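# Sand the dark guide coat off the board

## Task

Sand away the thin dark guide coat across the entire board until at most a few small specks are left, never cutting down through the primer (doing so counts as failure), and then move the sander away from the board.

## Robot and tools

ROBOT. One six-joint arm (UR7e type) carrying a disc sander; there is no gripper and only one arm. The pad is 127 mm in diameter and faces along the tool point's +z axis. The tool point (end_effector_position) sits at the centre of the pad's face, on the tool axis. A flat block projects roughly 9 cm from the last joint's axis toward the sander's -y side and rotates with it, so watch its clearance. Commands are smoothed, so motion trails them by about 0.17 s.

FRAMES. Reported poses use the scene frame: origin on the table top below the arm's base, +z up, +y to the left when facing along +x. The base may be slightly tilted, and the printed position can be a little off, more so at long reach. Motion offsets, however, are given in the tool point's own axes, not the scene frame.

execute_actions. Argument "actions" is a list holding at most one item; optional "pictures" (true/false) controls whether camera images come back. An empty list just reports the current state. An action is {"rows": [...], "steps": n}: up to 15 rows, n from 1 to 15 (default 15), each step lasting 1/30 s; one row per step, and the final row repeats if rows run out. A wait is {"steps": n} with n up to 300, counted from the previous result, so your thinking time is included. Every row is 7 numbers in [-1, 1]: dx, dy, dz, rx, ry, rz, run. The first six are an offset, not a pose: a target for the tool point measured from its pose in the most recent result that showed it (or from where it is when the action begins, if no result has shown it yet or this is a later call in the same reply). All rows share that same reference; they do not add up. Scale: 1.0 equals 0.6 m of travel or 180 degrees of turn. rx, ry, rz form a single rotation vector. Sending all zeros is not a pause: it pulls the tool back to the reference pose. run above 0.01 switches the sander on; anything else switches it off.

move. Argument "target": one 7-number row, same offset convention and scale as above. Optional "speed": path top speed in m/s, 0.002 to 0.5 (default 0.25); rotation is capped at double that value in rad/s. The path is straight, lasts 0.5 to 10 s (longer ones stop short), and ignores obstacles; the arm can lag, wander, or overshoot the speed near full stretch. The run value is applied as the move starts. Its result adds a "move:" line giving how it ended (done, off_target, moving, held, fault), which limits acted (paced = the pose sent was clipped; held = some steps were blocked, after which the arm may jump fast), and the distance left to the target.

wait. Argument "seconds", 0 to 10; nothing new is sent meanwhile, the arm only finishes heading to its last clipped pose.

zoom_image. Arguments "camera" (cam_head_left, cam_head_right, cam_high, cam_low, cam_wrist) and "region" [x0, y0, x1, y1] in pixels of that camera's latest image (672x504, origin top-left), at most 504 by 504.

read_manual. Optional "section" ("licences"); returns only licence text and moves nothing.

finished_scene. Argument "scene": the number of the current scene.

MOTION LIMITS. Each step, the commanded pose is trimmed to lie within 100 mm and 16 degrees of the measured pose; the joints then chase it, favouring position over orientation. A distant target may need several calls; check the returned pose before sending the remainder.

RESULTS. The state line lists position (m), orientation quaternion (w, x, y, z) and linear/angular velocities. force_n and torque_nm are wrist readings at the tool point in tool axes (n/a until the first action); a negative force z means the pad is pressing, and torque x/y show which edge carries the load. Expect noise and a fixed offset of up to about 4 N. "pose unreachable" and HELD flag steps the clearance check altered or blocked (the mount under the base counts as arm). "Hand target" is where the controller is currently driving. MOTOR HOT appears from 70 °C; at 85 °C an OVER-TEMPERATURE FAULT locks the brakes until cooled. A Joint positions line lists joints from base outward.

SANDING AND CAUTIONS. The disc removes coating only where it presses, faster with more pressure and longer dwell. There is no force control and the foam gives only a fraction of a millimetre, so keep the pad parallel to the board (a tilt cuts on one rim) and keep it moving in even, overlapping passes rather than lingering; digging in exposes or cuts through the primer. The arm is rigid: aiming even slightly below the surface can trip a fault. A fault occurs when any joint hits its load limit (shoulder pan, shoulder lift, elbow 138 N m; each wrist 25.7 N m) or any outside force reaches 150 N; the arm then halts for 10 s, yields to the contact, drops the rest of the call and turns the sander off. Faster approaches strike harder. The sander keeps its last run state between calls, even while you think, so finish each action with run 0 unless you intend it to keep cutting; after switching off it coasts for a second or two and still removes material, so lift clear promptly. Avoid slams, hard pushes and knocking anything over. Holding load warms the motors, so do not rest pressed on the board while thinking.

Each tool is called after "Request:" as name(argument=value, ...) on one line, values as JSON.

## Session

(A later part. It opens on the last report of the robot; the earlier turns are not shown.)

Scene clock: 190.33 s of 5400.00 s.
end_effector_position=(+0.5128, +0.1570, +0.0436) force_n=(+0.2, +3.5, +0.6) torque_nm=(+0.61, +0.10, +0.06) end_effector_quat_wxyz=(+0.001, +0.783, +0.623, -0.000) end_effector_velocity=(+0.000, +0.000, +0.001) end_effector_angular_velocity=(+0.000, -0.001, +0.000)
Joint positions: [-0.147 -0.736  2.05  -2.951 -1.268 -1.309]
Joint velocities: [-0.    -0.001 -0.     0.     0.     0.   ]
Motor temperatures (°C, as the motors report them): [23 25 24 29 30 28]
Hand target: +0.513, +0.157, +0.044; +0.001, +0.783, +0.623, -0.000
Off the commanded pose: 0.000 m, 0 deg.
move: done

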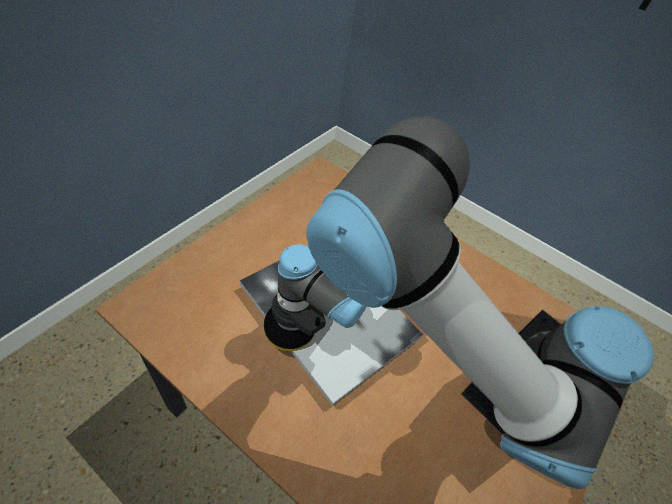

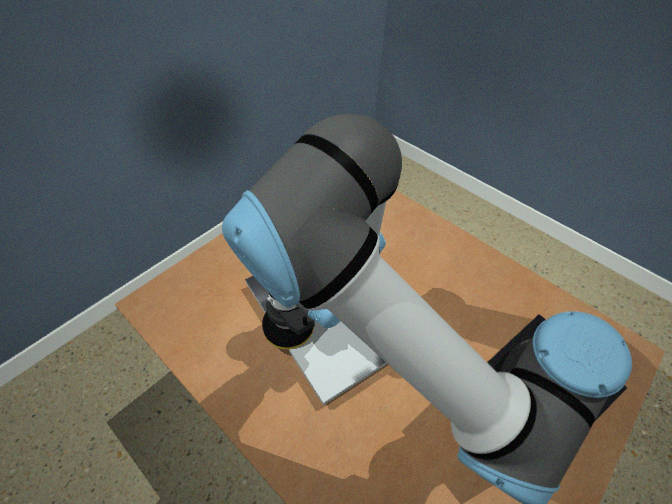

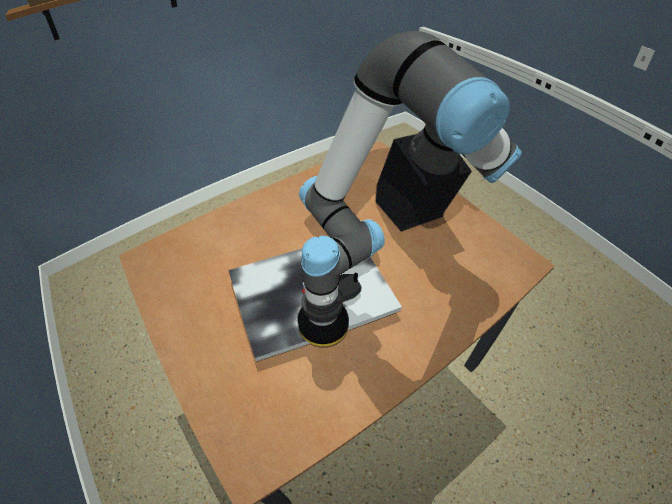

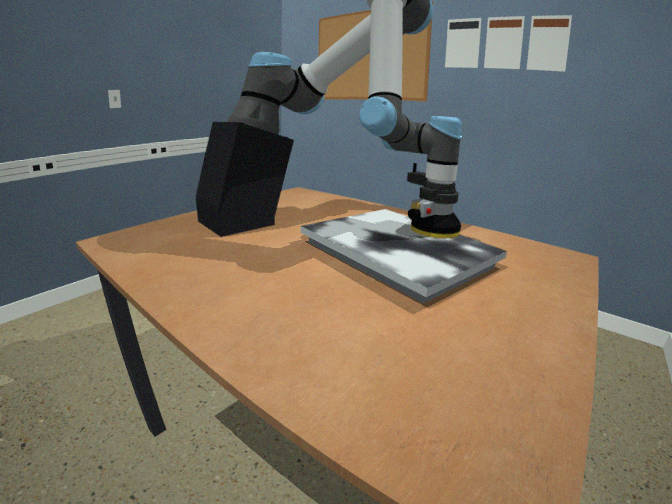

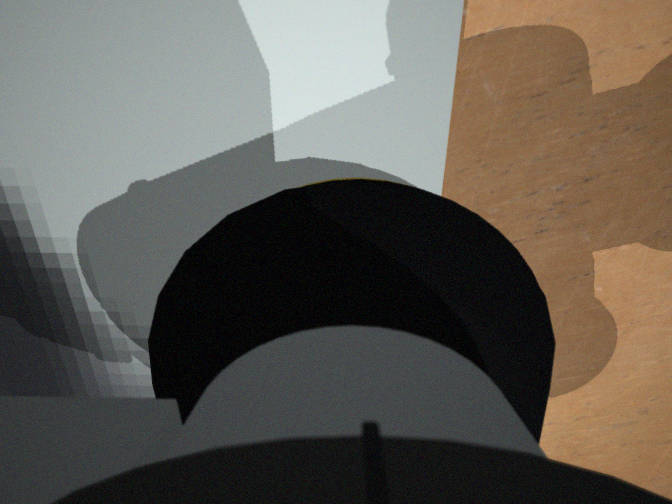

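Request:
move(target=[0,0,0.0022,0,0,0,1], speed=0.015)

Request:
move(target=[0,0.27,0.0004,0,0,0,1], speed=0.045)

Request:
move(target=[-0.36,0,0.0002,0,0,0,1], speed=0.05)

Request:
move(target=[0.2,0.15,-0.35,0,0,0,0])

Scene clock: 195.93 s of 5400.00 s.
end_effector_position=(+0.5130, +0.1570, +0.0425) force_n=(+1.3, +0.5, -20.5) torque_nm=(+0.37, -0.54, +0.02) end_effector_quat_wxyz=(+0.001, +0.783, +0.623, +0.000) end_effector_velocity=(-0.002, +0.000, -0.001) end_effector_angular_velocity=(-0.001, +0.003, +0.000)
Joint positions: [-0.146 -0.733  2.049 -2.953 -1.268 -1.309]
Joint velocities: [ 0.002  0.002  0.002 -0.001 -0.001  0.   ]
Motor temperatures (°C, as the motors report them): [23 25 24 29 30 28]
Hand target: +0.513, +0.157, +0.042; +0.001, +0.783, +0.623, -0.000
Off the commanded pose: 0.000 m, 0 deg.
move: done

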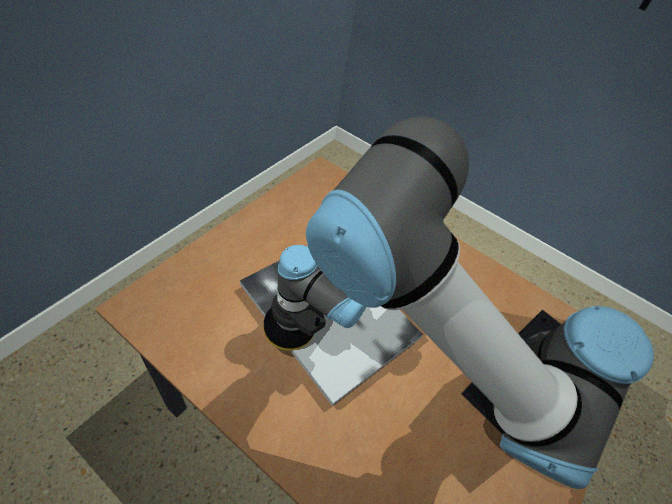

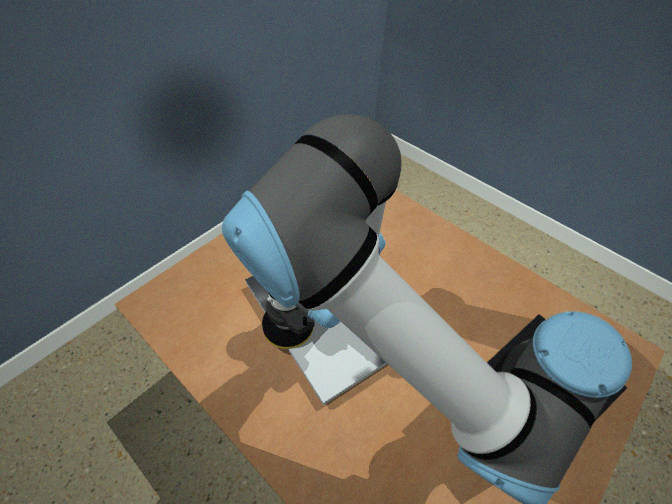

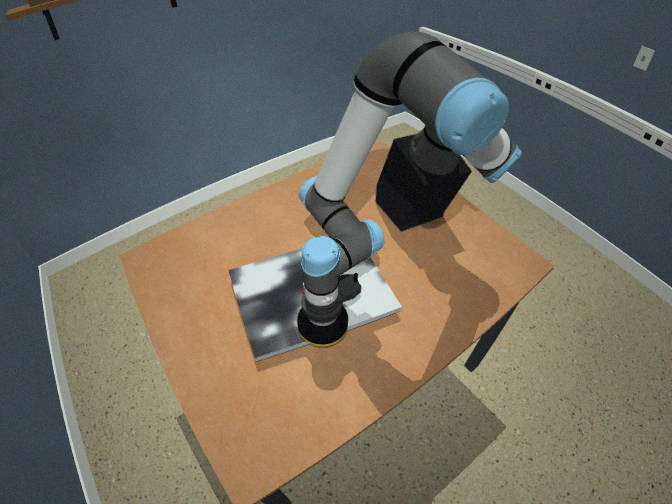

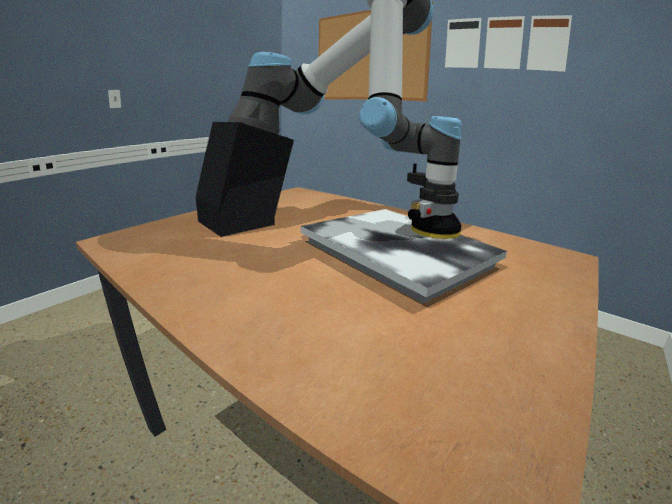

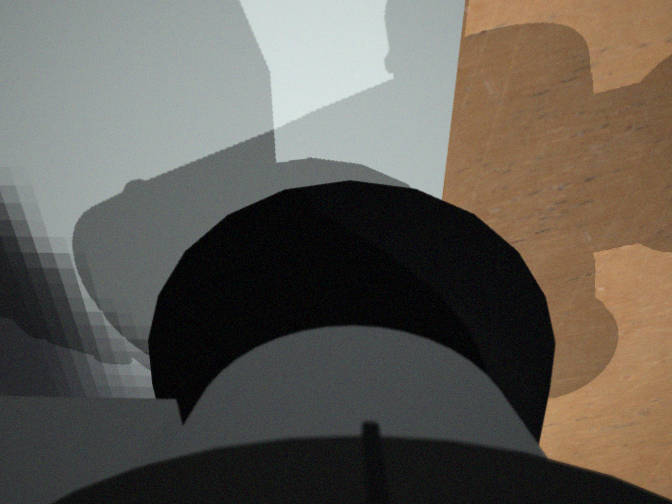

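Scene clock: 200.17 s of 5400.00 s.
end_effector_position=(+0.6705, +0.1204, +0.0425) force_n=(-1.1, +2.7, -21.7) torque_nm=(+1.04, -0.03, +0.01) end_effector_quat_wxyz=(+0.001, +0.783, +0.623, +0.000) end_effector_velocity=(+0.002, -0.001, -0.000) end_effector_angular_velocity=(+0.000, +0.000, +0.001)
Joint positions: [-0.207 -0.587  1.591 -2.623 -1.265 -1.372]
Joint velocities: [-0.001  0.003 -0.007  0.005  0.    -0.001]
Motor temperatures (°C, as the motors report them): [23 25 24 29 30 28]
Hand target: +0.671, +0.120, +0.042; +0.001, +0.783, +0.623, -0.000
Off the commanded pose: 0.000 m, 0 deg.
move: done

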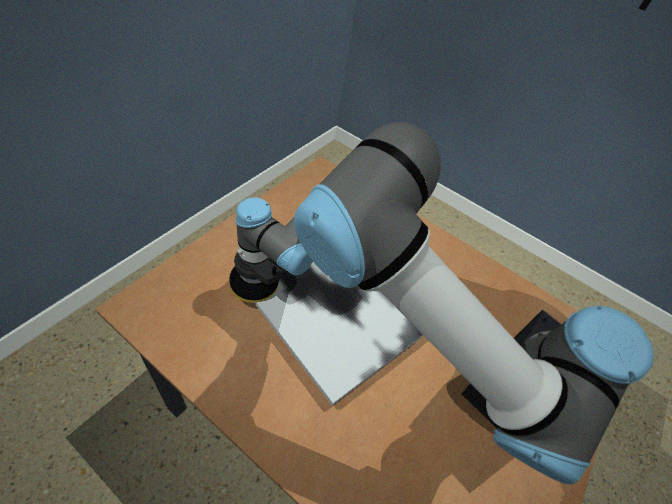

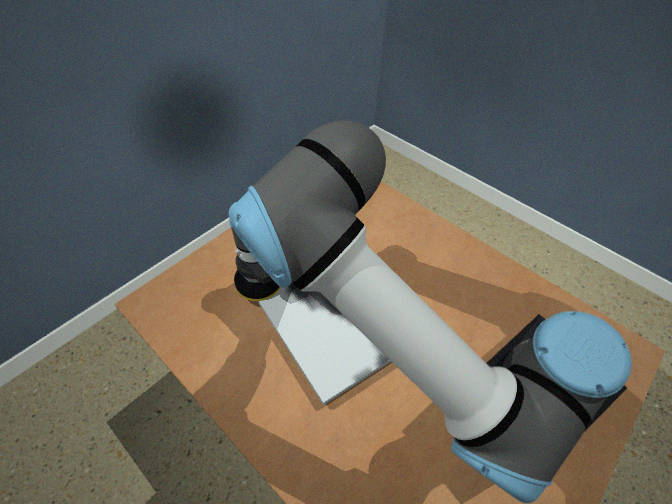

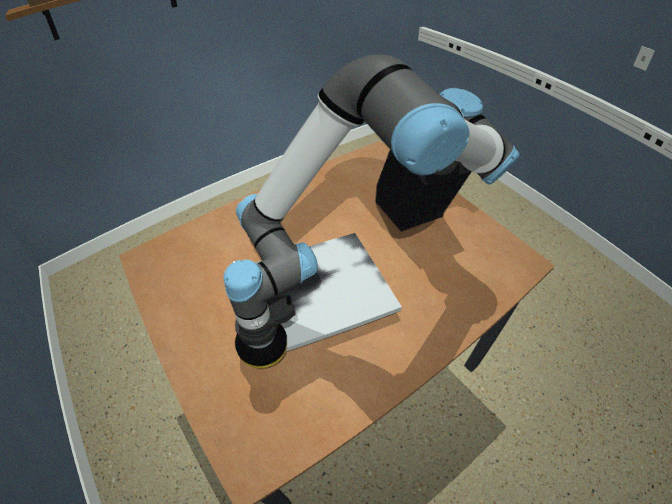

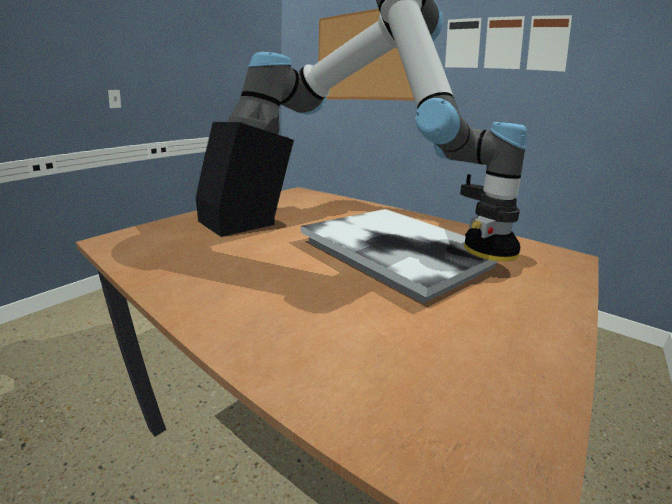

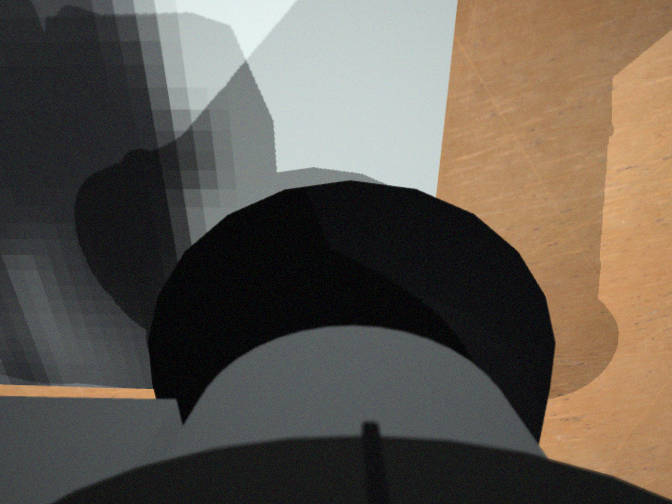

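Scene clock: 205.13 s of 5400.00 s.
end_effector_position=(+0.6220, -0.0894, +0.0425) force_n=(+0.2, +0.1, -18.3) torque_nm=(+0.12, +0.25, +0.09) end_effector_quat_wxyz=(+0.000, +0.783, +0.623, +0.000) end_effector_velocity=(+0.000, -0.002, +0.000) end_effector_angular_velocity=(-0.000, -0.001, +0.000)
Joint positions: [-0.529 -0.524  1.713 -2.704 -1.265 -1.71 ]
Joint velocities: [-0.003  0.001 -0.001 -0.     0.    -0.003]
Motor temperatures (°C, as the motors report them): [23 25 24 29 30 28]
Hand target: +0.622, -0.090, +0.043; +0.000, +0.783, +0.623, +0.000
Off the commanded pose: 0.001 m, 0 deg.
move: done

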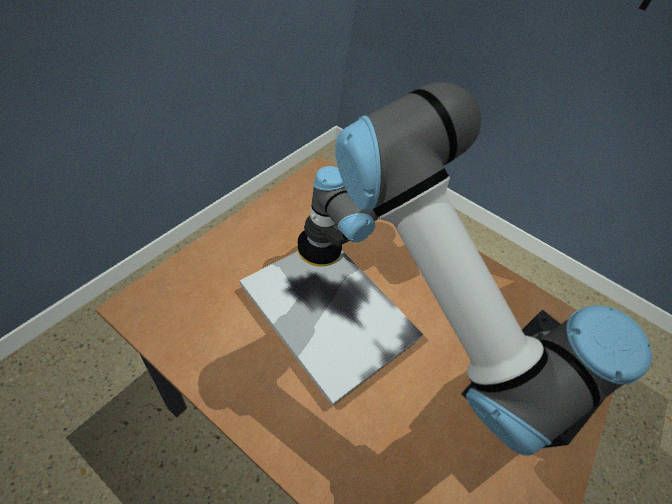

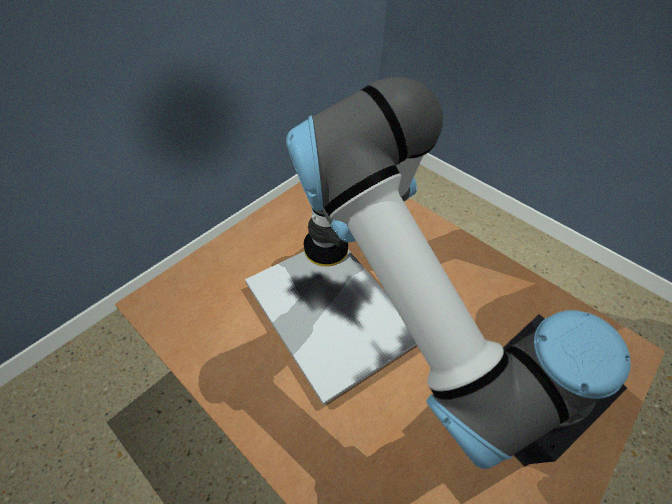

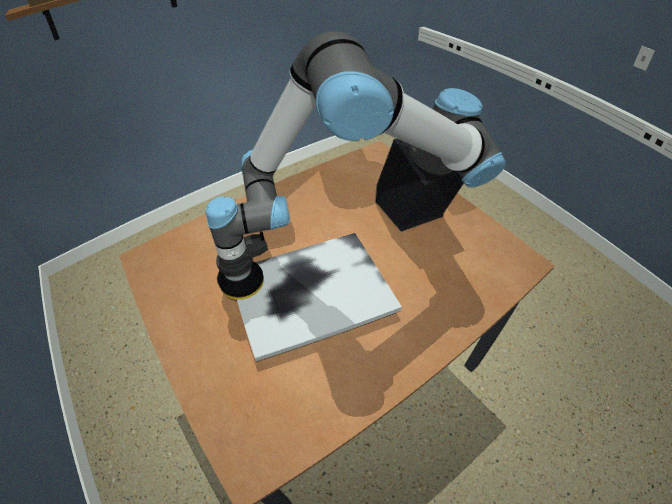

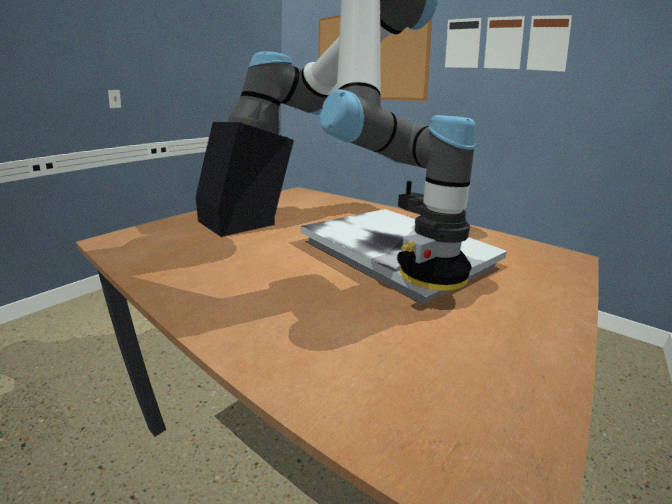

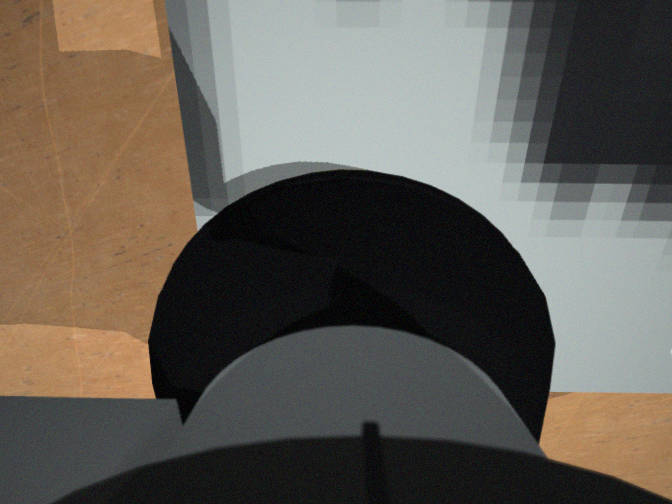

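Scene clock: 207.03 s of 5400.00 s.
end_effector_position=(+0.7361, +0.0069, +0.2524) force_n=(+0.6, +0.2, +0.8) torque_nm=(+0.15, -0.03, +0.18) end_effector_quat_wxyz=(+0.001, +0.783, +0.623, +0.000) end_effector_velocity=(+0.001, -0.000, +0.001) end_effector_angular_velocity=(+0.000, +0.002, -0.001)
Joint positions: [-0.442 -0.809  1.423 -2.158 -1.262 -1.618]
Joint velocities: [-0.     0.    -0.005  0.007 -0.     0.   ]
Motor temperatures (°C, as the motors report them): [23 25 24 29 30 28]
Hand target: +0.736, +0.007, +0.253; +0.000, +0.783, +0.623, +0.000
Off the commanded pose: 0.000 m, 0 deg.
move: done

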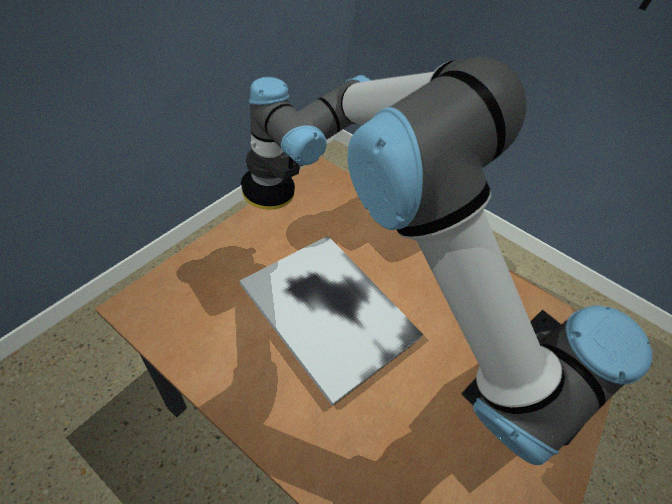

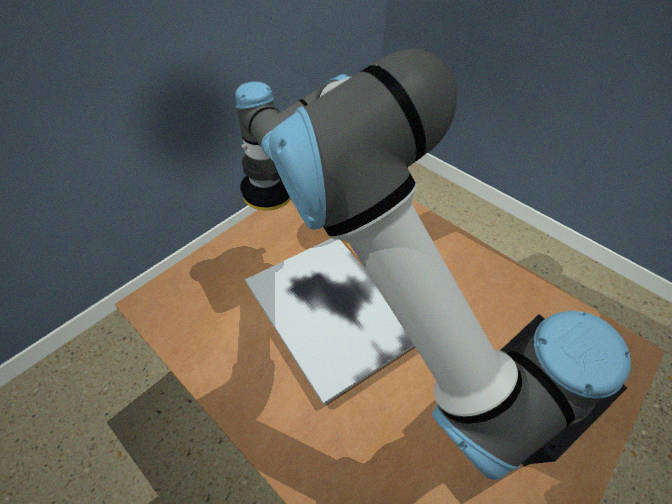

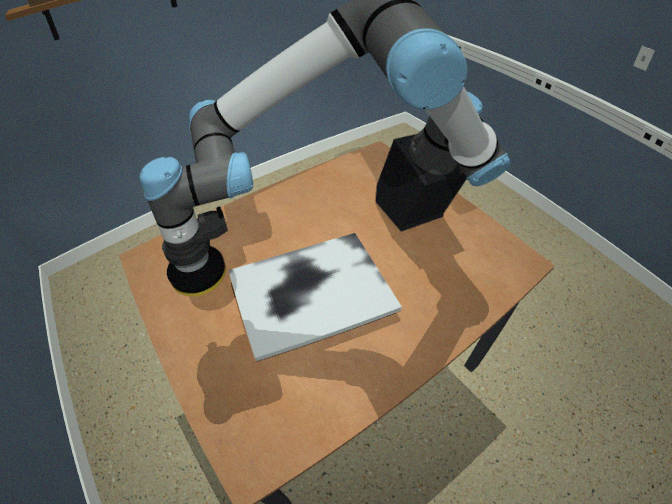

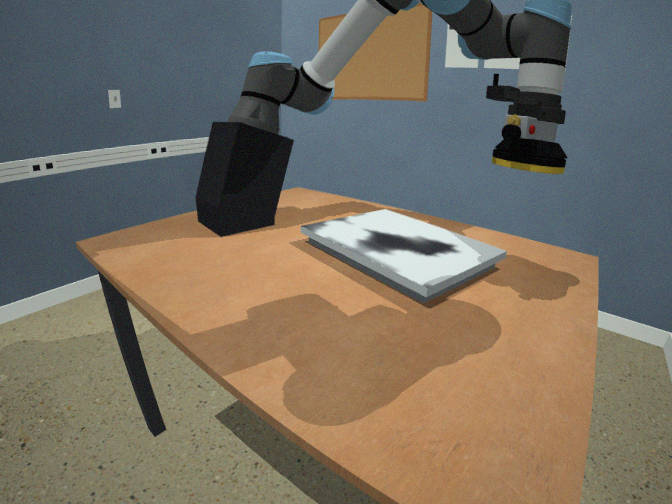

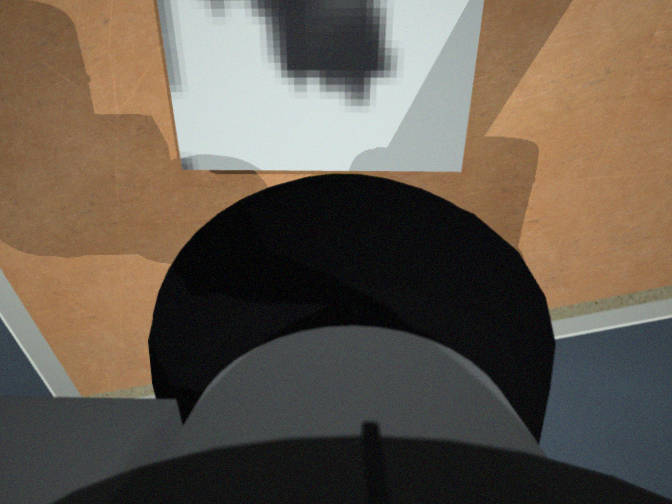

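Request:
move(target=[0,-0.274,0.345,0,0,0,0])

Scene clock: 214.13 s of 5400.00 s.
end_effector_position=(+0.5765, +0.0438, +0.0453) force_n=(+0.7, +1.7, +1.2) torque_nm=(+0.38, -0.06, +0.26) end_effector_quat_wxyz=(+0.001, +0.783, +0.623, +0.000) end_effector_velocity=(-0.002, +0.000, -0.003) end_effector_angular_velocity=(-0.001, +0.002, -0.001)
Joint positions: [-0.341 -0.647  1.902 -2.831 -1.261 -1.513]
Joint velocities: [ 0.001  0.005  0.003 -0.006 -0.001  0.002]
Motor temperatures (°C, as the motors report them): [23 25 24 29 30 28]
Hand target: +0.576, +0.044, +0.045; +0.001, +0.783, +0.623, +0.000
Off the commanded pose: 0.000 m, 0 deg.
move: done

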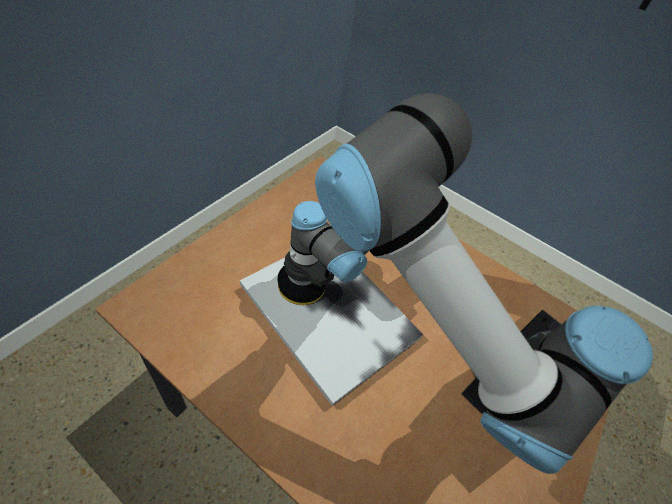

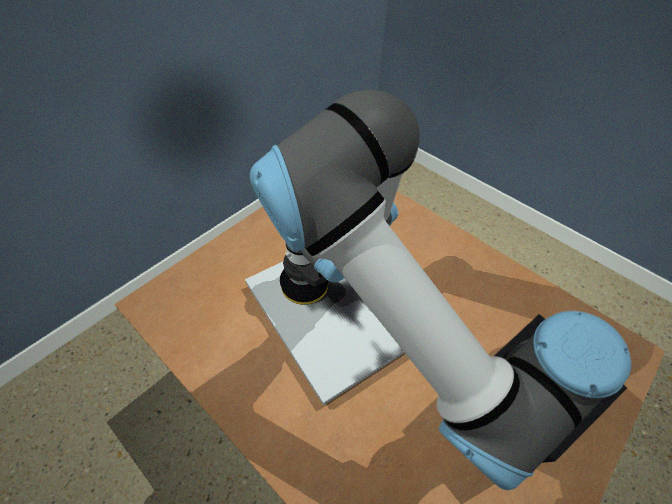

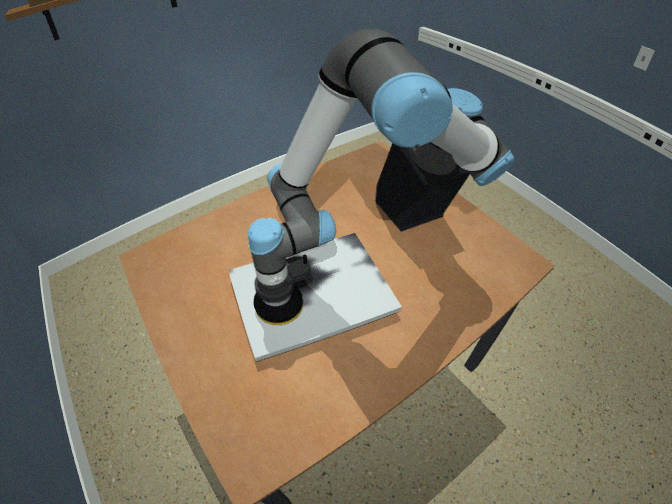

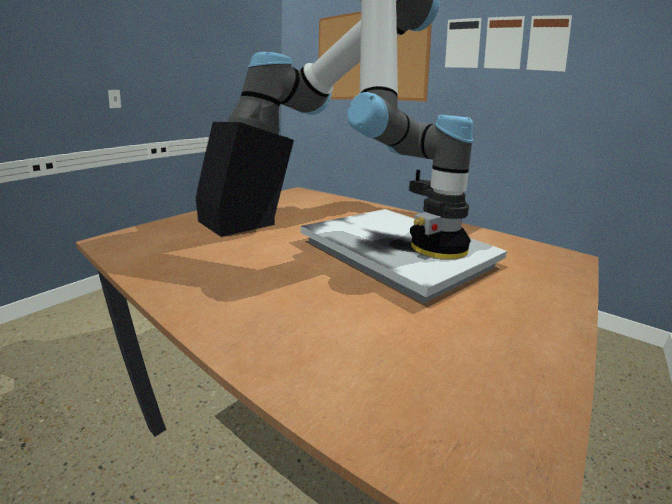

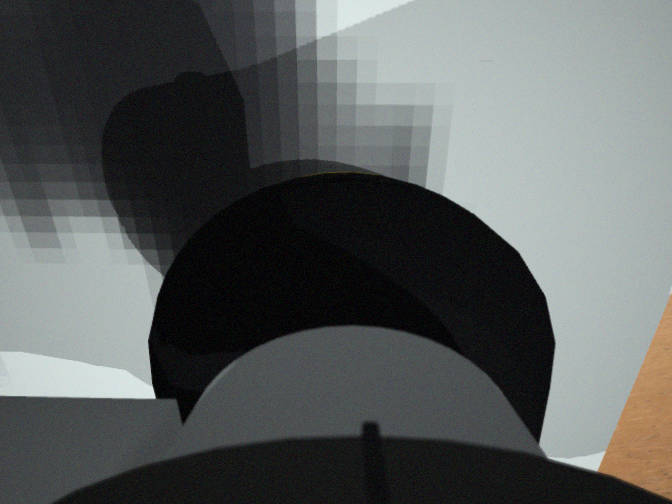

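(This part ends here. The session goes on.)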